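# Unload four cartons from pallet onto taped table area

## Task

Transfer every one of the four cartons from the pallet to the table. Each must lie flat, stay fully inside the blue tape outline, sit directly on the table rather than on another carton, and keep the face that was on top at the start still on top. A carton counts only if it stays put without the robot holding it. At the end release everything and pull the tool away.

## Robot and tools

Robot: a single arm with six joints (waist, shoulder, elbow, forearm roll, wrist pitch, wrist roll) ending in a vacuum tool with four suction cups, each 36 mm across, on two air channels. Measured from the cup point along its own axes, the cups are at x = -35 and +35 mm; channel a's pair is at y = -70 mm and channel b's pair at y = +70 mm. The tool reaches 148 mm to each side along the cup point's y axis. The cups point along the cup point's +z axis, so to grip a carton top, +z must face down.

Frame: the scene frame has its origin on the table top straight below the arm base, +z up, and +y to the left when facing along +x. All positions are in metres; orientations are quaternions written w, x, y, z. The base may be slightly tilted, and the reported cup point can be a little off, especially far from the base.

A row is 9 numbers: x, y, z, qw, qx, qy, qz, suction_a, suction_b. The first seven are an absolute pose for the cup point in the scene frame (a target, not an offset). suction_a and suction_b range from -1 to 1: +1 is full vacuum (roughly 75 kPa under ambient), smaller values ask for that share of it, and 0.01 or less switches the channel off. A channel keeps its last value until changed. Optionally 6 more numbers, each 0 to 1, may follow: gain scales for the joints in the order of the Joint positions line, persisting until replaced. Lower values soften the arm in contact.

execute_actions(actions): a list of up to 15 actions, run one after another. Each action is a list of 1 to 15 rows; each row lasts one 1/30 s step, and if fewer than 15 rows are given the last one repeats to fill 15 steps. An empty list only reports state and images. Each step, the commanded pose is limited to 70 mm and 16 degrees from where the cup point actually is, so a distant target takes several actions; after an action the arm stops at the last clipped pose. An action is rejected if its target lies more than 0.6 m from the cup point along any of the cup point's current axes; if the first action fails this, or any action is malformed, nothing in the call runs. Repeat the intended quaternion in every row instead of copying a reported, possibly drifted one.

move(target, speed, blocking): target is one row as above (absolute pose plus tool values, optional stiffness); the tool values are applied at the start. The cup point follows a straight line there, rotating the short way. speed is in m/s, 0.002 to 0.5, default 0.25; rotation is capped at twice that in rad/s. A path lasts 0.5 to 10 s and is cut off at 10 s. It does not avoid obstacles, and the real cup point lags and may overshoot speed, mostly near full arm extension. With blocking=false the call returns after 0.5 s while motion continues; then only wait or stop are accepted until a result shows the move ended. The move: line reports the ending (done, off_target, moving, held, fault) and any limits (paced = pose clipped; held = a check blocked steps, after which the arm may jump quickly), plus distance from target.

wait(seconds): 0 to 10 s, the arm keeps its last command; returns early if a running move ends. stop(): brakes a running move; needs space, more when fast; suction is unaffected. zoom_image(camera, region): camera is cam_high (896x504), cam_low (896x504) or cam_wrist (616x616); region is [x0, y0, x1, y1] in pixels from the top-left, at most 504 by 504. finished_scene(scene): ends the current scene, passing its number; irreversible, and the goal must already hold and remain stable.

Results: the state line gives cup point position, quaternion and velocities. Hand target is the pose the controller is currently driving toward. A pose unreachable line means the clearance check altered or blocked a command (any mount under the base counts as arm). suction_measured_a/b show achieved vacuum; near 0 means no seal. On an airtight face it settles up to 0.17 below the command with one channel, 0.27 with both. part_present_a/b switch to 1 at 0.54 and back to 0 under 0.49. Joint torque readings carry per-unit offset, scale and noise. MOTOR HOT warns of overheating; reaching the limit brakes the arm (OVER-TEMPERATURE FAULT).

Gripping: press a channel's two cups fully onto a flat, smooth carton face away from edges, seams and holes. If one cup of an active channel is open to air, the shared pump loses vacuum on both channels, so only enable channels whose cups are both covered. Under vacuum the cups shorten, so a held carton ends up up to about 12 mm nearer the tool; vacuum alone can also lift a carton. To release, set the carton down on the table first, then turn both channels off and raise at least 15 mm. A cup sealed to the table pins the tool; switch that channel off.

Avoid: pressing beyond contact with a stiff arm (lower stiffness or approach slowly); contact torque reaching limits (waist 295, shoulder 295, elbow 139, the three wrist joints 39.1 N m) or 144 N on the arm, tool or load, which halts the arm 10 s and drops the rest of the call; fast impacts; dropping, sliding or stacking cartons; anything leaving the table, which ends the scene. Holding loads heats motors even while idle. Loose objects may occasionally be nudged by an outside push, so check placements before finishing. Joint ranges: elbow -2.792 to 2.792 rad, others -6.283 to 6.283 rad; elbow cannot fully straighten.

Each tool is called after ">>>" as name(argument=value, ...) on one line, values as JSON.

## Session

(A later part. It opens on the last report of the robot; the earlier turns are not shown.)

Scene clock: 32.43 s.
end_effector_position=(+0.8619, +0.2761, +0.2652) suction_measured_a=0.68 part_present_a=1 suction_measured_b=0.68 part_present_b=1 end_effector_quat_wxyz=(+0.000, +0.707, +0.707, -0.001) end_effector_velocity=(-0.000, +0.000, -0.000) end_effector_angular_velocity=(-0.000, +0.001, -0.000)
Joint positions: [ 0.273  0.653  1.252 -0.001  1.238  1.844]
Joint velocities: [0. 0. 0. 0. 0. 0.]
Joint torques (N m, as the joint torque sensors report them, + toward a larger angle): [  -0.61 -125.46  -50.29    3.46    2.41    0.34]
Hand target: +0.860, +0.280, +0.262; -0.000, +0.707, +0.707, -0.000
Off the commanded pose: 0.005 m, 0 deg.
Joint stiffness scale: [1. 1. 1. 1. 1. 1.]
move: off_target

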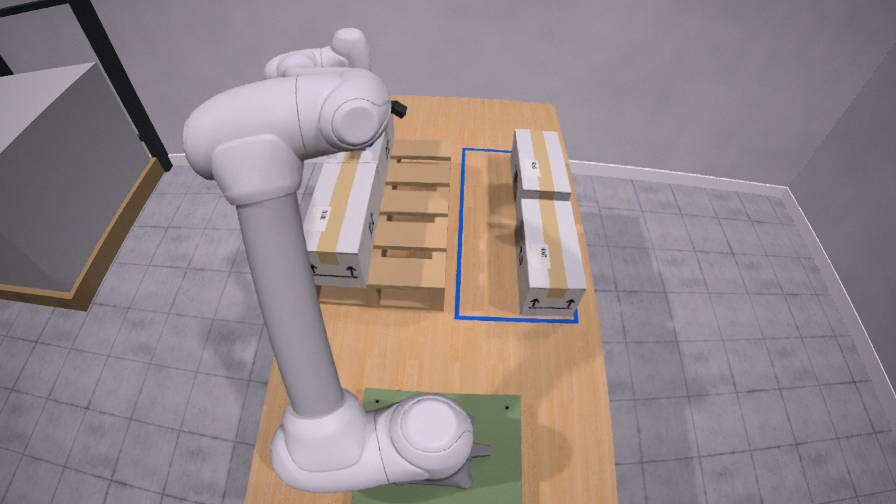

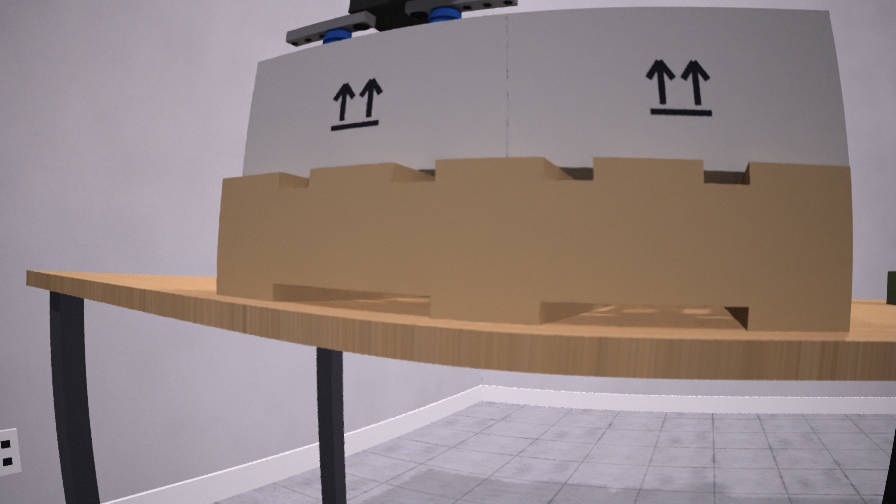

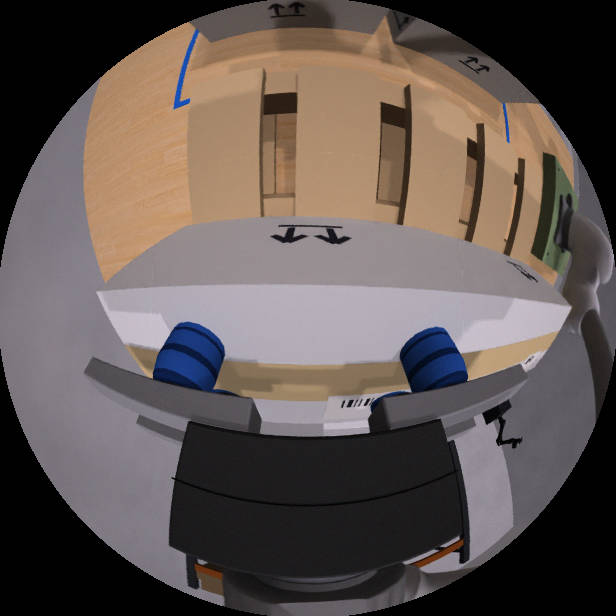

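>>> move(target=[0.87,0.27,0.29,0,0.7071,0.7071,0,1,1], speed=0.08)

>>> move(target=[0.908,-0.125,0.29,0,0.7071,0.7071,0,1,1])

>>> move(target=[0.908,-0.146,0.15,0,0.7071,0.7071,0,1,1], speed=0.15)

>>> move(target=[0.908,-0.146,0.134,0,0.7071,0.7071,0,1,1], speed=0.02)

>>> execute_actions(actions=[[[0.908,-0.143,0.144,0,0.7071,0.7071,0,0,0]]])

>>> move(target=[0.9,-0.135,0.25,0,0.7071,0.7071,0,0,0])

>>> move(target=[0.546,0.28,0.31,0,0.7071,0.7071,0,0,0], speed=0.35)

>>> move(target=[0.546,0.28,0.262,0,0.7071,0.7071,0,1,1], speed=0.04)

Scene clock: 33.63 s.
end_effector_position=(+0.8681, +0.2736, +0.2851) suction_measured_a=0.96 part_present_a=1 suction_measured_b=0.96 part_present_b=1 end_effector_quat_wxyz=(+0.001, +0.707, +0.708, -0.000) end_effector_velocity=(-0.001, -0.000, +0.000) end_effector_angular_velocity=(-0.001, +0.002, +0.000)
Joint positions: [ 0.269  0.65   1.22  -0.001  1.271  1.837]
Joint velocities: [ 0.    -0.    -0.    -0.     0.003 -0.   ]
Joint torques (N m, as the joint torque sensors report them, + toward a larger angle): [  -0.69 -139.43  -56.7     4.19    1.24    0.37]
Hand target: +0.870, +0.270, +0.290; +0.000, +0.707, +0.707, +0.000
Off the commanded pose: 0.006 m, 0 deg.
Joint stiffness scale: [1. 1. 1. 1. 1. 1.]
move: off_target

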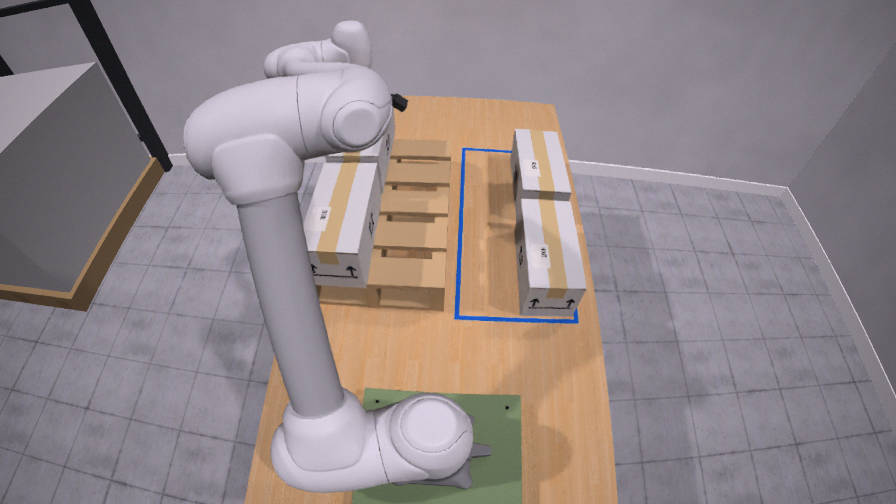

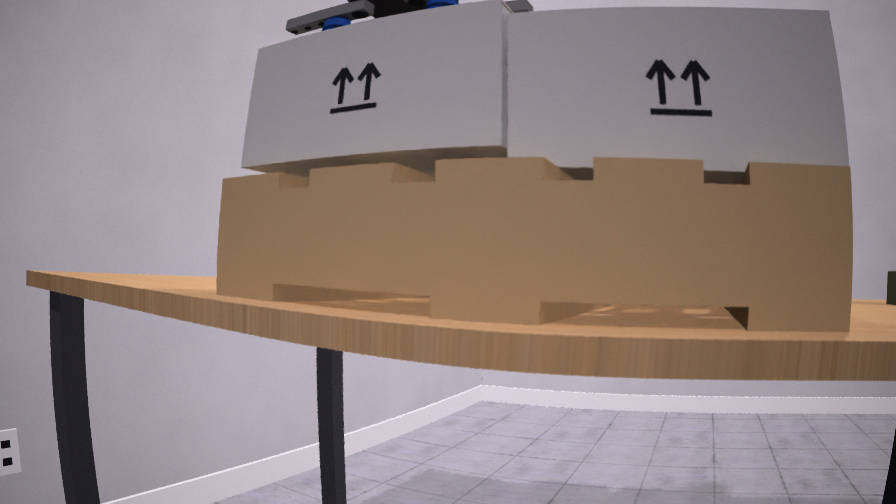

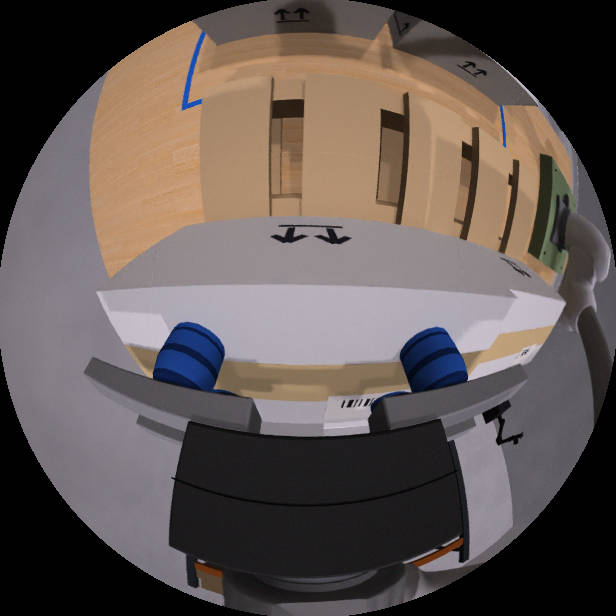

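Scene clock: 35.70 s.
end_effector_position=(+0.9079, -0.1211, +0.2873) suction_measured_a=0.96 part_present_a=1 suction_measured_b=0.96 part_present_b=1 end_effector_quat_wxyz=(+0.001, +0.707, +0.707, +0.000) end_effector_velocity=(-0.000, -0.000, +0.001) end_effector_angular_velocity=(+0.000, +0.001, +0.002)
Joint positions: [-0.169  0.658  1.203 -0.001  1.279  1.4  ]
Joint velocities: [-0.     0.    -0.001 -0.     0.002 -0.002]
Joint torques (N m, as the joint torque sensors report them, + toward a larger angle): [  -1.38 -138.14  -56.88    4.02    1.06   -0.03]
Hand target: +0.908, -0.125, +0.290; -0.000, +0.707, +0.707, -0.000
Off the commanded pose: 0.005 m, 0 deg.
Joint stiffness scale: [1. 1. 1. 1. 1. 1.]
move: off_target

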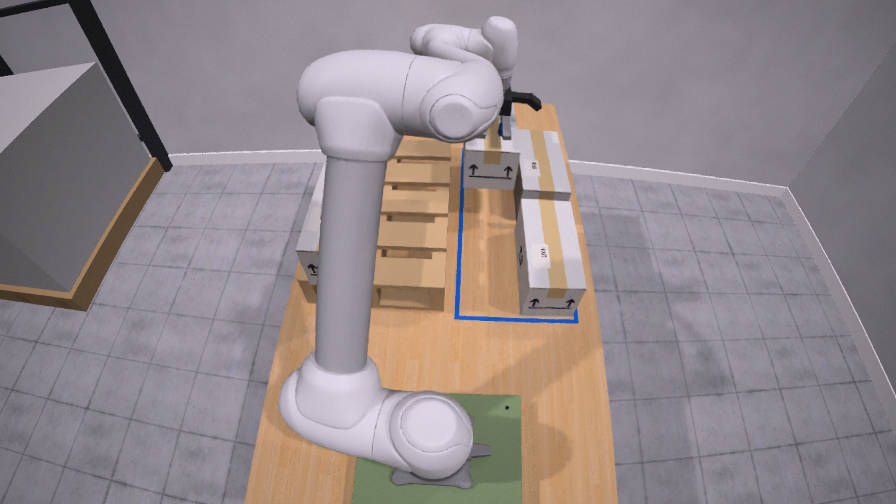

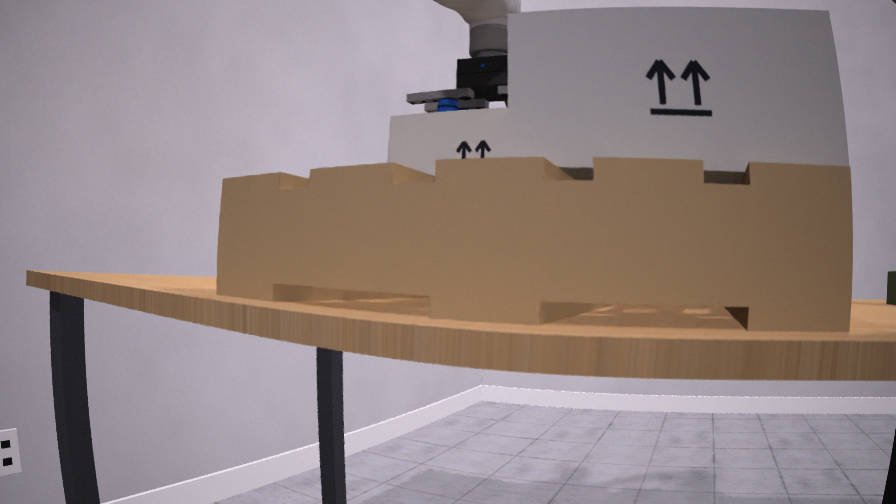

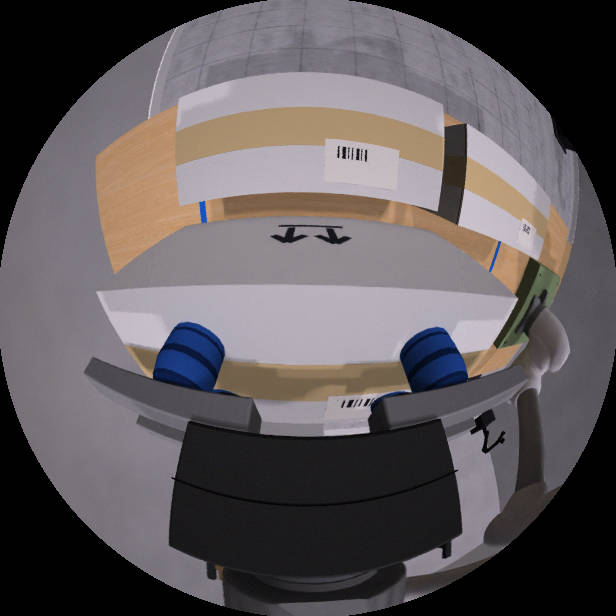

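Scene clock: 37.00 s.
end_effector_position=(+0.9097, -0.1422, +0.1540) suction_measured_a=0.96 part_present_a=1 suction_measured_b=0.96 part_present_b=1 end_effector_quat_wxyz=(-0.000, +0.706, +0.708, -0.001) end_effector_velocity=(+0.000, -0.002, -0.000) end_effector_angular_velocity=(-0.001, -0.003, -0.001)
Joint positions: [-0.191  0.751  1.294 -0.001  1.098  1.377]
Joint velocities: [-0.002  0.     0.    -0.    -0.003 -0.001]
Joint torques (N m, as the joint torque sensors report them, + toward a larger angle): [   3.13 -141.96  -53.24    3.81    1.17    0.25]
Hand target: +0.908, -0.146, +0.150; -0.000, +0.707, +0.707, -0.000
Off the commanded pose: 0.006 m, 0 deg.
Joint stiffness scale: [1. 1. 1. 1. 1. 1.]
move: off_target

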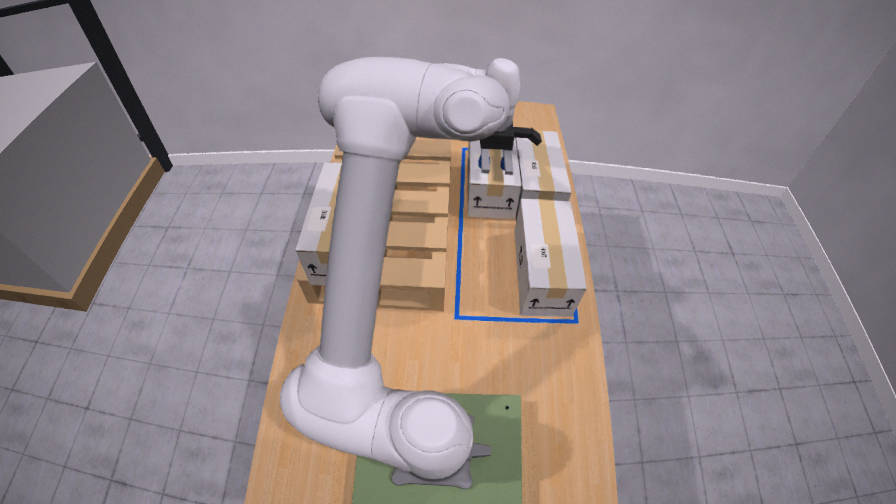

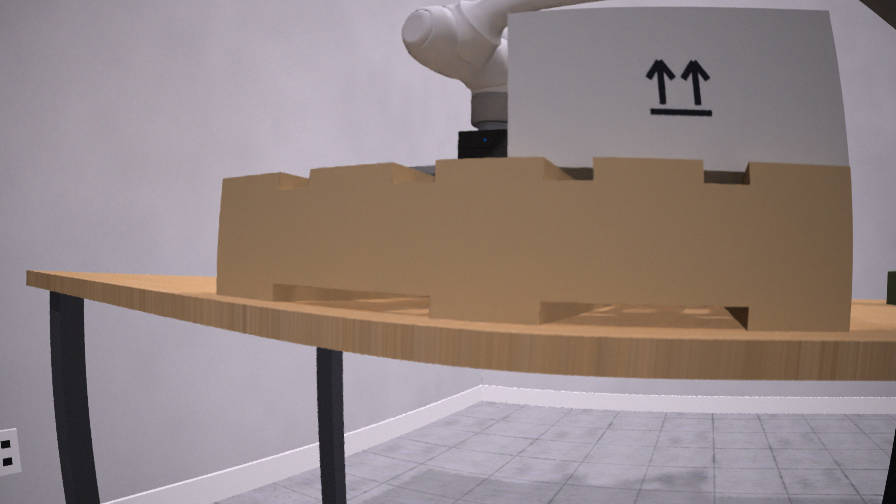

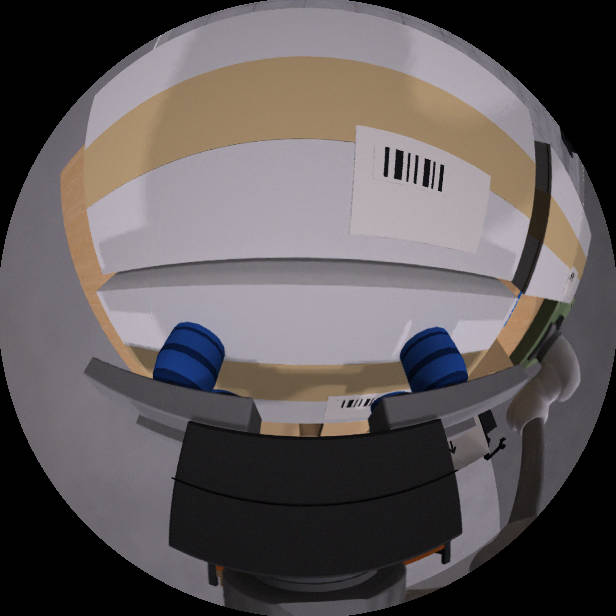

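Scene clock: 38.23 s.
end_effector_position=(+0.9109, -0.1425, +0.1408) suction_measured_a=0.96 part_present_a=1 suction_measured_b=0.96 part_present_b=1 end_effector_quat_wxyz=(+0.001, +0.706, +0.708, +0.000) end_effector_velocity=(-0.000, -0.001, +0.000) end_effector_angular_velocity=(-0.000, -0.000, -0.002)
Joint positions: [-0.191  0.762  1.3   -0.001  1.077  1.377]
Joint velocities: [-0.002 -0.    -0.     0.     0.     0.   ]
Joint torques (N m, as the joint torque sensors report them, + toward a larger angle): [  -0.02 -133.4   -48.41    3.58    0.22    0.14]
Hand target: +0.908, -0.146, +0.134; -0.000, +0.707, +0.707, -0.000
Off the commanded pose: 0.008 m, 0 deg.
Joint stiffness scale: [1. 1. 1. 1. 1. 1.]
move: off_target

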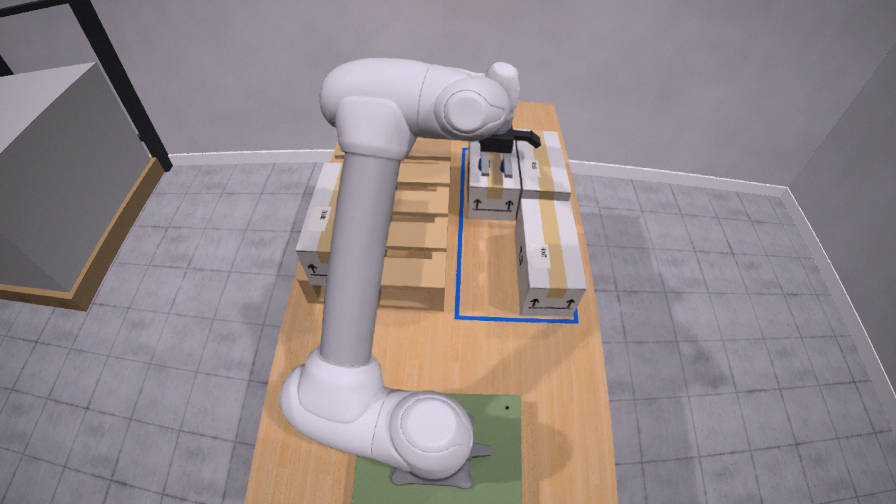

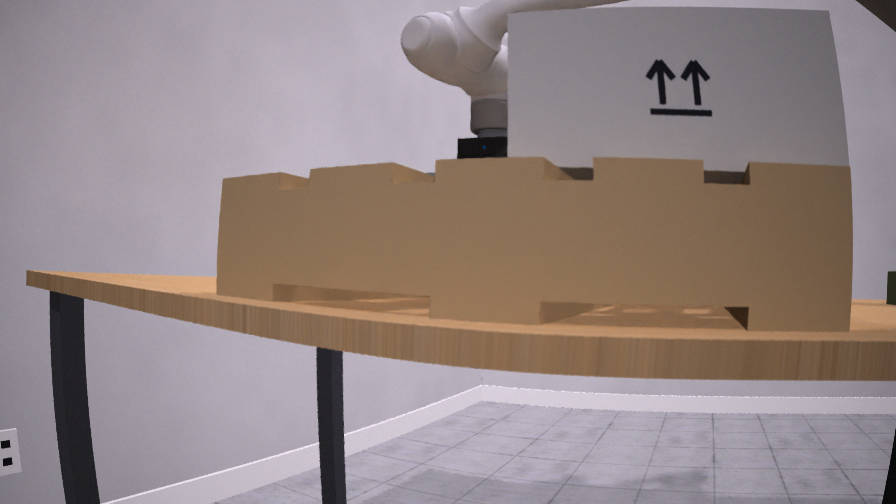

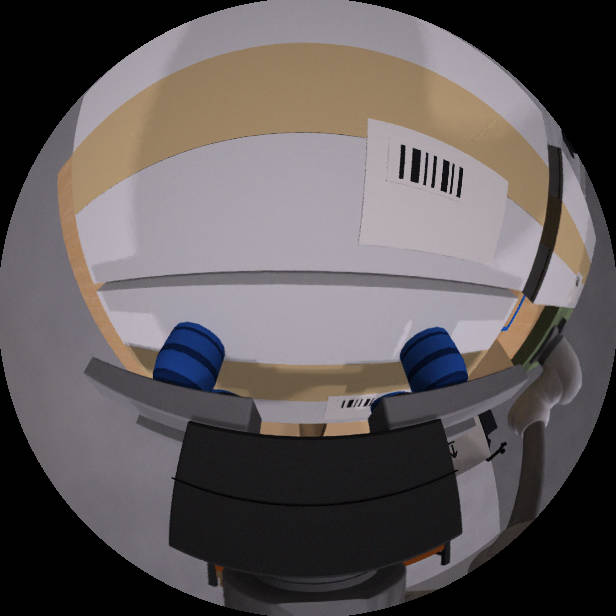

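Scene clock: 38.73 s.
end_effector_position=(+0.9115, -0.1426, +0.1491) suction_measured_a=0.00 part_present_a=0 suction_measured_b=0.00 part_present_b=0 end_effector_quat_wxyz=(+0.005, +0.706, +0.708, +0.003) end_effector_velocity=(-0.000, -0.001, -0.000) end_effector_angular_velocity=(-0.000, -0.000, -0.001)
Joint positions: [-0.191  0.753  1.3   -0.001  1.077  1.377]
Joint velocities: [-0.001  0.    -0.    -0.    -0.     0.   ]
Joint torques (N m, as the joint torque sensors report them, + toward a larger angle): [   1.93 -101.04  -35.7     3.75   -1.81    0.18]
Hand target: +0.908, -0.143, +0.144; +0.000, +0.707, +0.707, +0.000
Off the commanded pose: 0.006 m, 1 deg.
Joint stiffness scale: [1. 1. 1. 1. 1. 1.]

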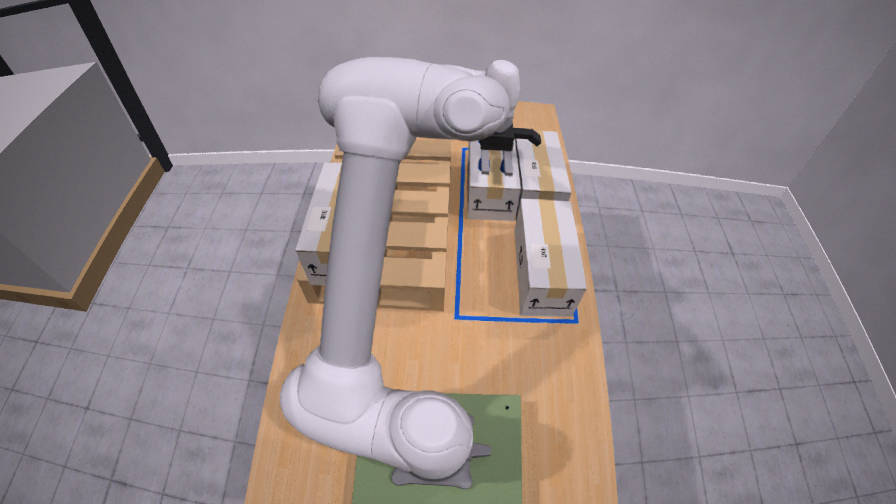

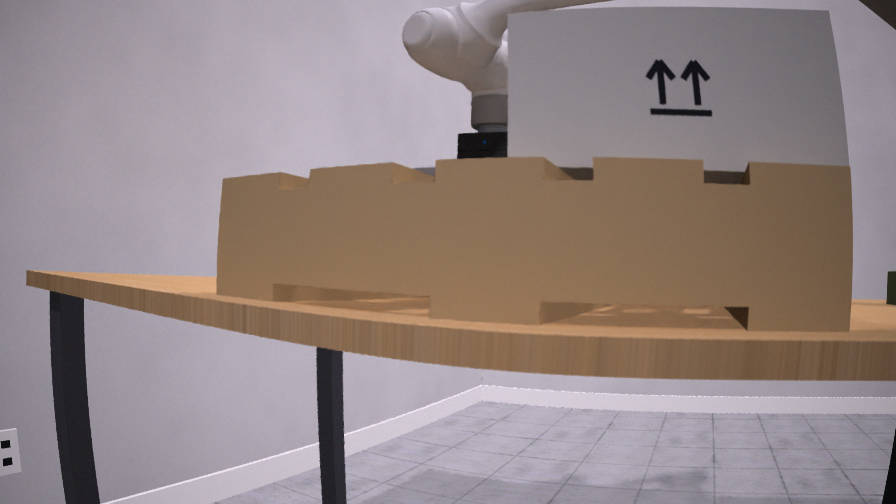

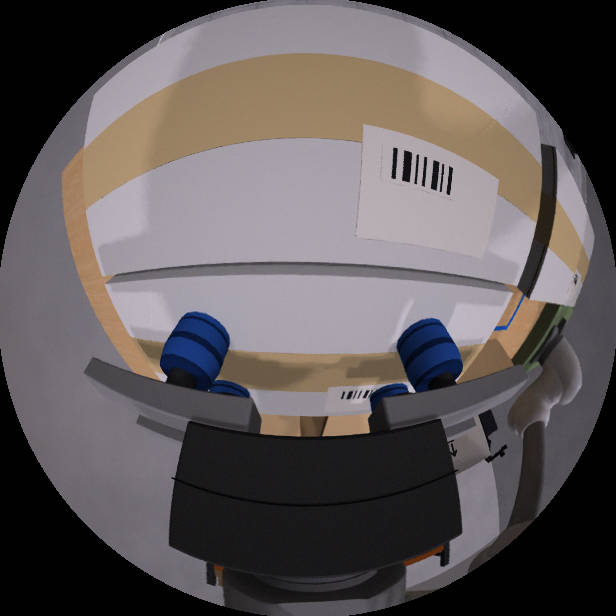

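Scene clock: 39.57 s.
end_effector_position=(+0.8985, -0.1393, +0.2459) suction_measured_a=0.00 part_present_a=0 suction_measured_b=0.00 part_present_b=0 end_effector_quat_wxyz=(+0.001, +0.707, +0.707, +0.000) end_effector_velocity=(-0.001, -0.000, +0.001) end_effector_angular_velocity=(+0.001, +0.005, -0.001)
Joint positions: [-0.19   0.67   1.26  -0.001  1.21   1.381]
Joint velocities: [-0.001 -0.    -0.     0.     0.006  0.   ]
Joint torques (N m, as the joint torque sensors report them, + toward a larger angle): [   3.64 -117.61  -42.7     3.98    0.2    -0.03]
Hand target: +0.900, -0.135, +0.250; +0.000, +0.707, +0.707, +0.000
Off the commanded pose: 0.006 m, 0 deg.
Joint stiffness scale: [1. 1. 1. 1. 1. 1.]
move: off_target

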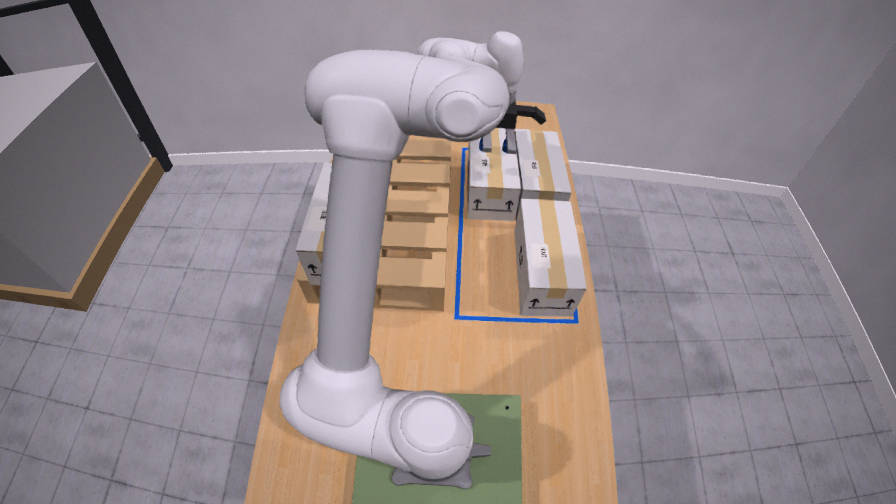

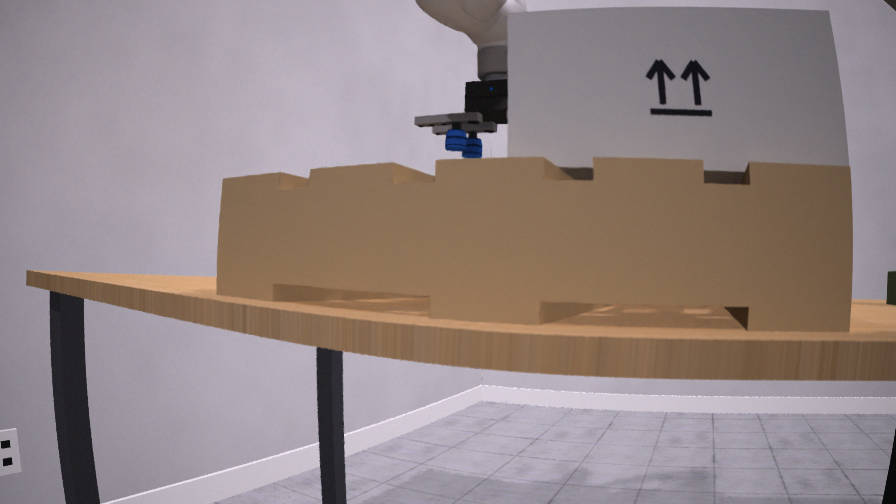

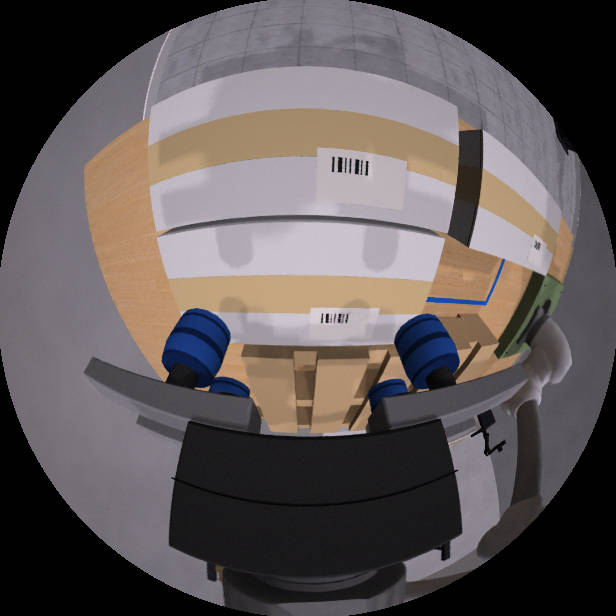

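Scene clock: 41.67 s.
end_effector_position=(+0.5510, +0.2783, +0.3131) suction_measured_a=0.00 part_present_a=0 suction_measured_b=0.00 part_present_b=0 end_effector_quat_wxyz=(+0.002, +0.707, +0.707, +0.004) end_effector_velocity=(-0.000, +0.000, -0.000) end_effector_angular_velocity=(+0.001, -0.001, -0.003)
Joint positions: [ 0.414  0.187  1.852 -0.001  1.093  1.984]
Joint velocities: [ 0.001 -0.     0.001  0.    -0.002  0.004]
Joint torques (N m, as the joint torque sensors report them, + toward a larger angle): [  4.28 -67.15 -41.58   3.88   0.07  -0.56]
Hand target: +0.546, +0.279, +0.310; +0.000, +0.707, +0.707, +0.000
Off the commanded pose: 0.006 m, 1 deg.
Joint stiffness scale: [1. 1. 1. 1. 1. 1.]
move: off_target

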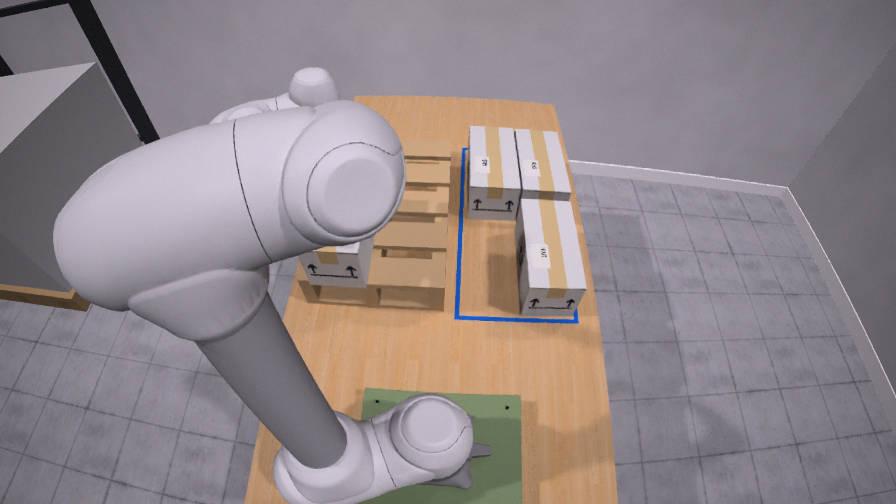

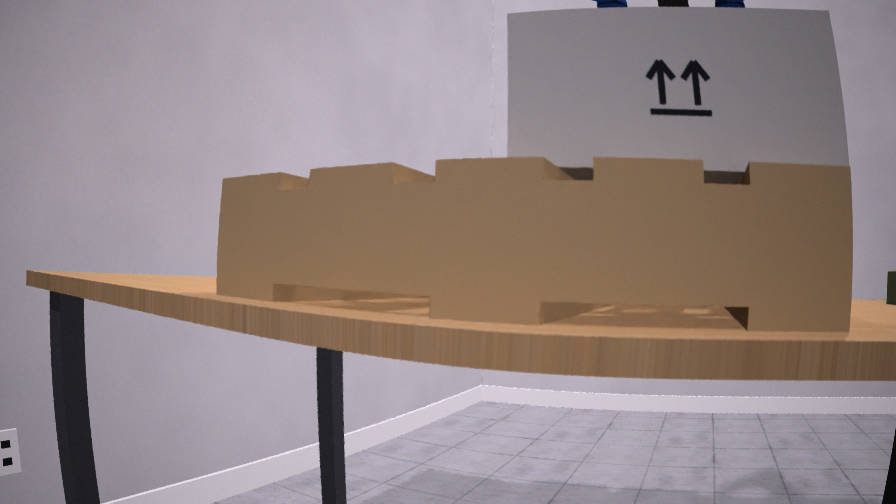

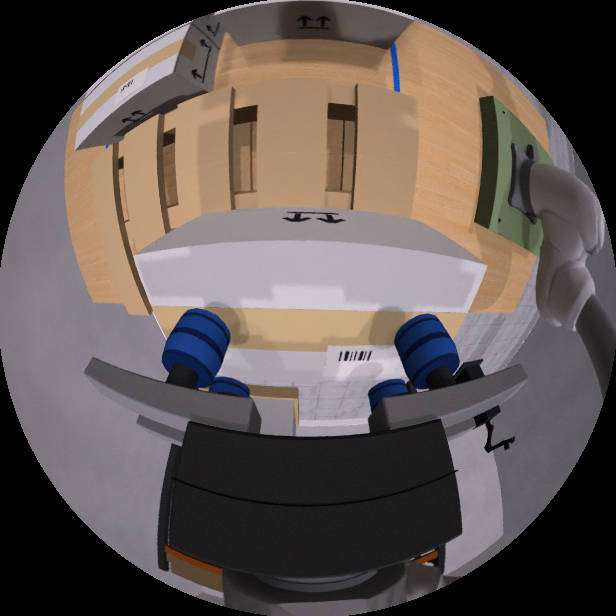

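Scene clock: 43.37 s.
end_effector_position=(+0.5485, +0.2776, +0.2645) suction_measured_a=0.71 part_present_a=1 suction_measured_b=0.71 part_present_b=1 end_effector_quat_wxyz=(+0.000, +0.707, +0.707, -0.001) end_effector_velocity=(-0.000, -0.000, -0.001) end_effector_angular_velocity=(-0.001, +0.001, +0.000)
Joint positions: [ 0.414  0.228  1.901 -0.001  1.015  1.985]
Joint velocities: [ 0.     0.001  0.    -0.     0.001 -0.   ]
Joint torques (N m, as the joint torque sensors report them, + toward a larger angle): [  4.   -77.61 -47.83   3.45   1.55   0.46]
Hand target: +0.546, +0.280, +0.262; -0.000, +0.707, +0.707, -0.000
Off the commanded pose: 0.004 m, 0 deg.
Joint stiffness scale: [1. 1. 1. 1. 1. 1.]
move: off_target

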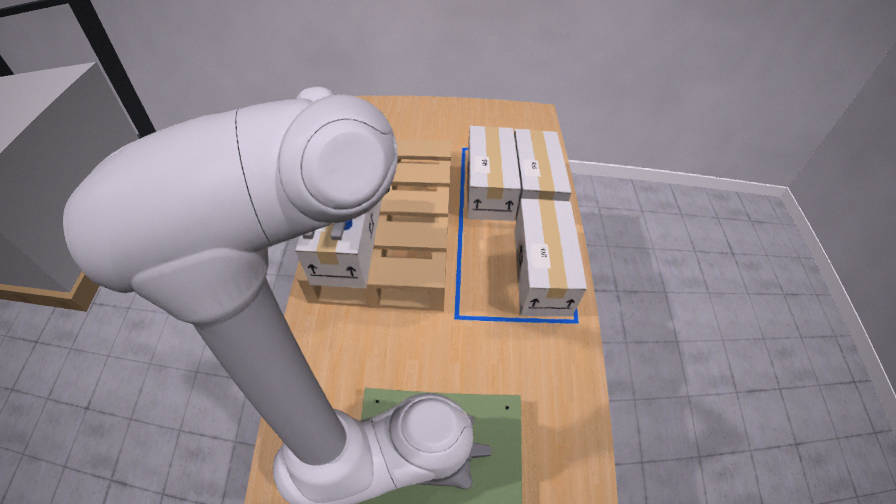

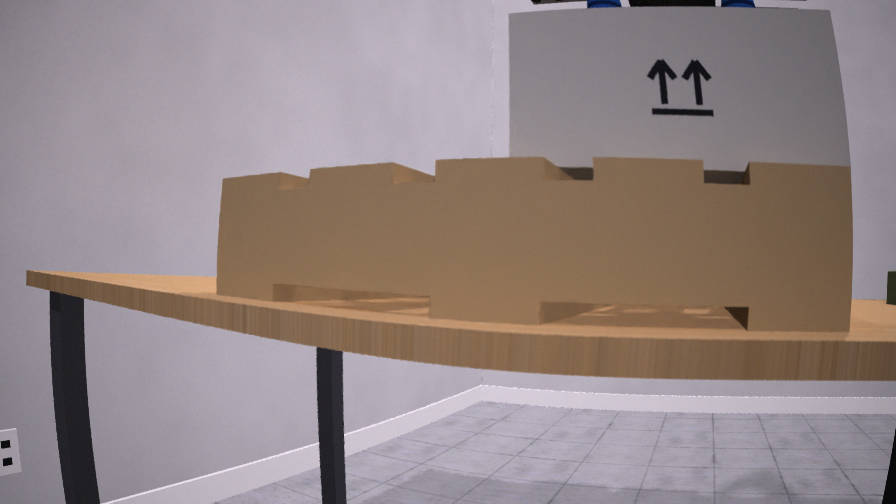

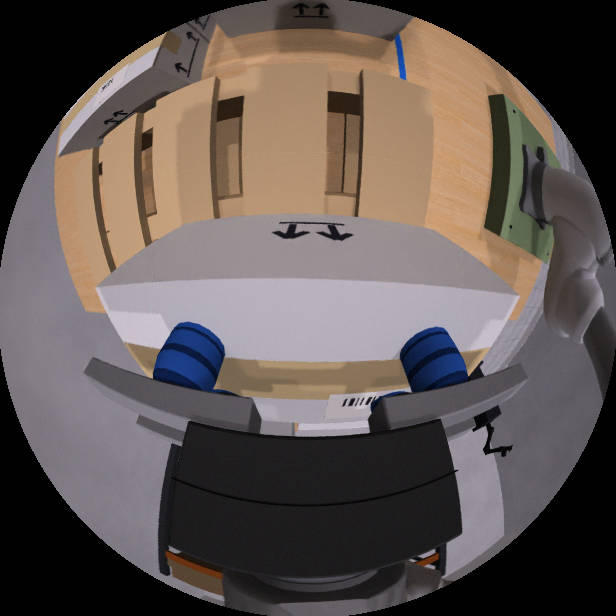

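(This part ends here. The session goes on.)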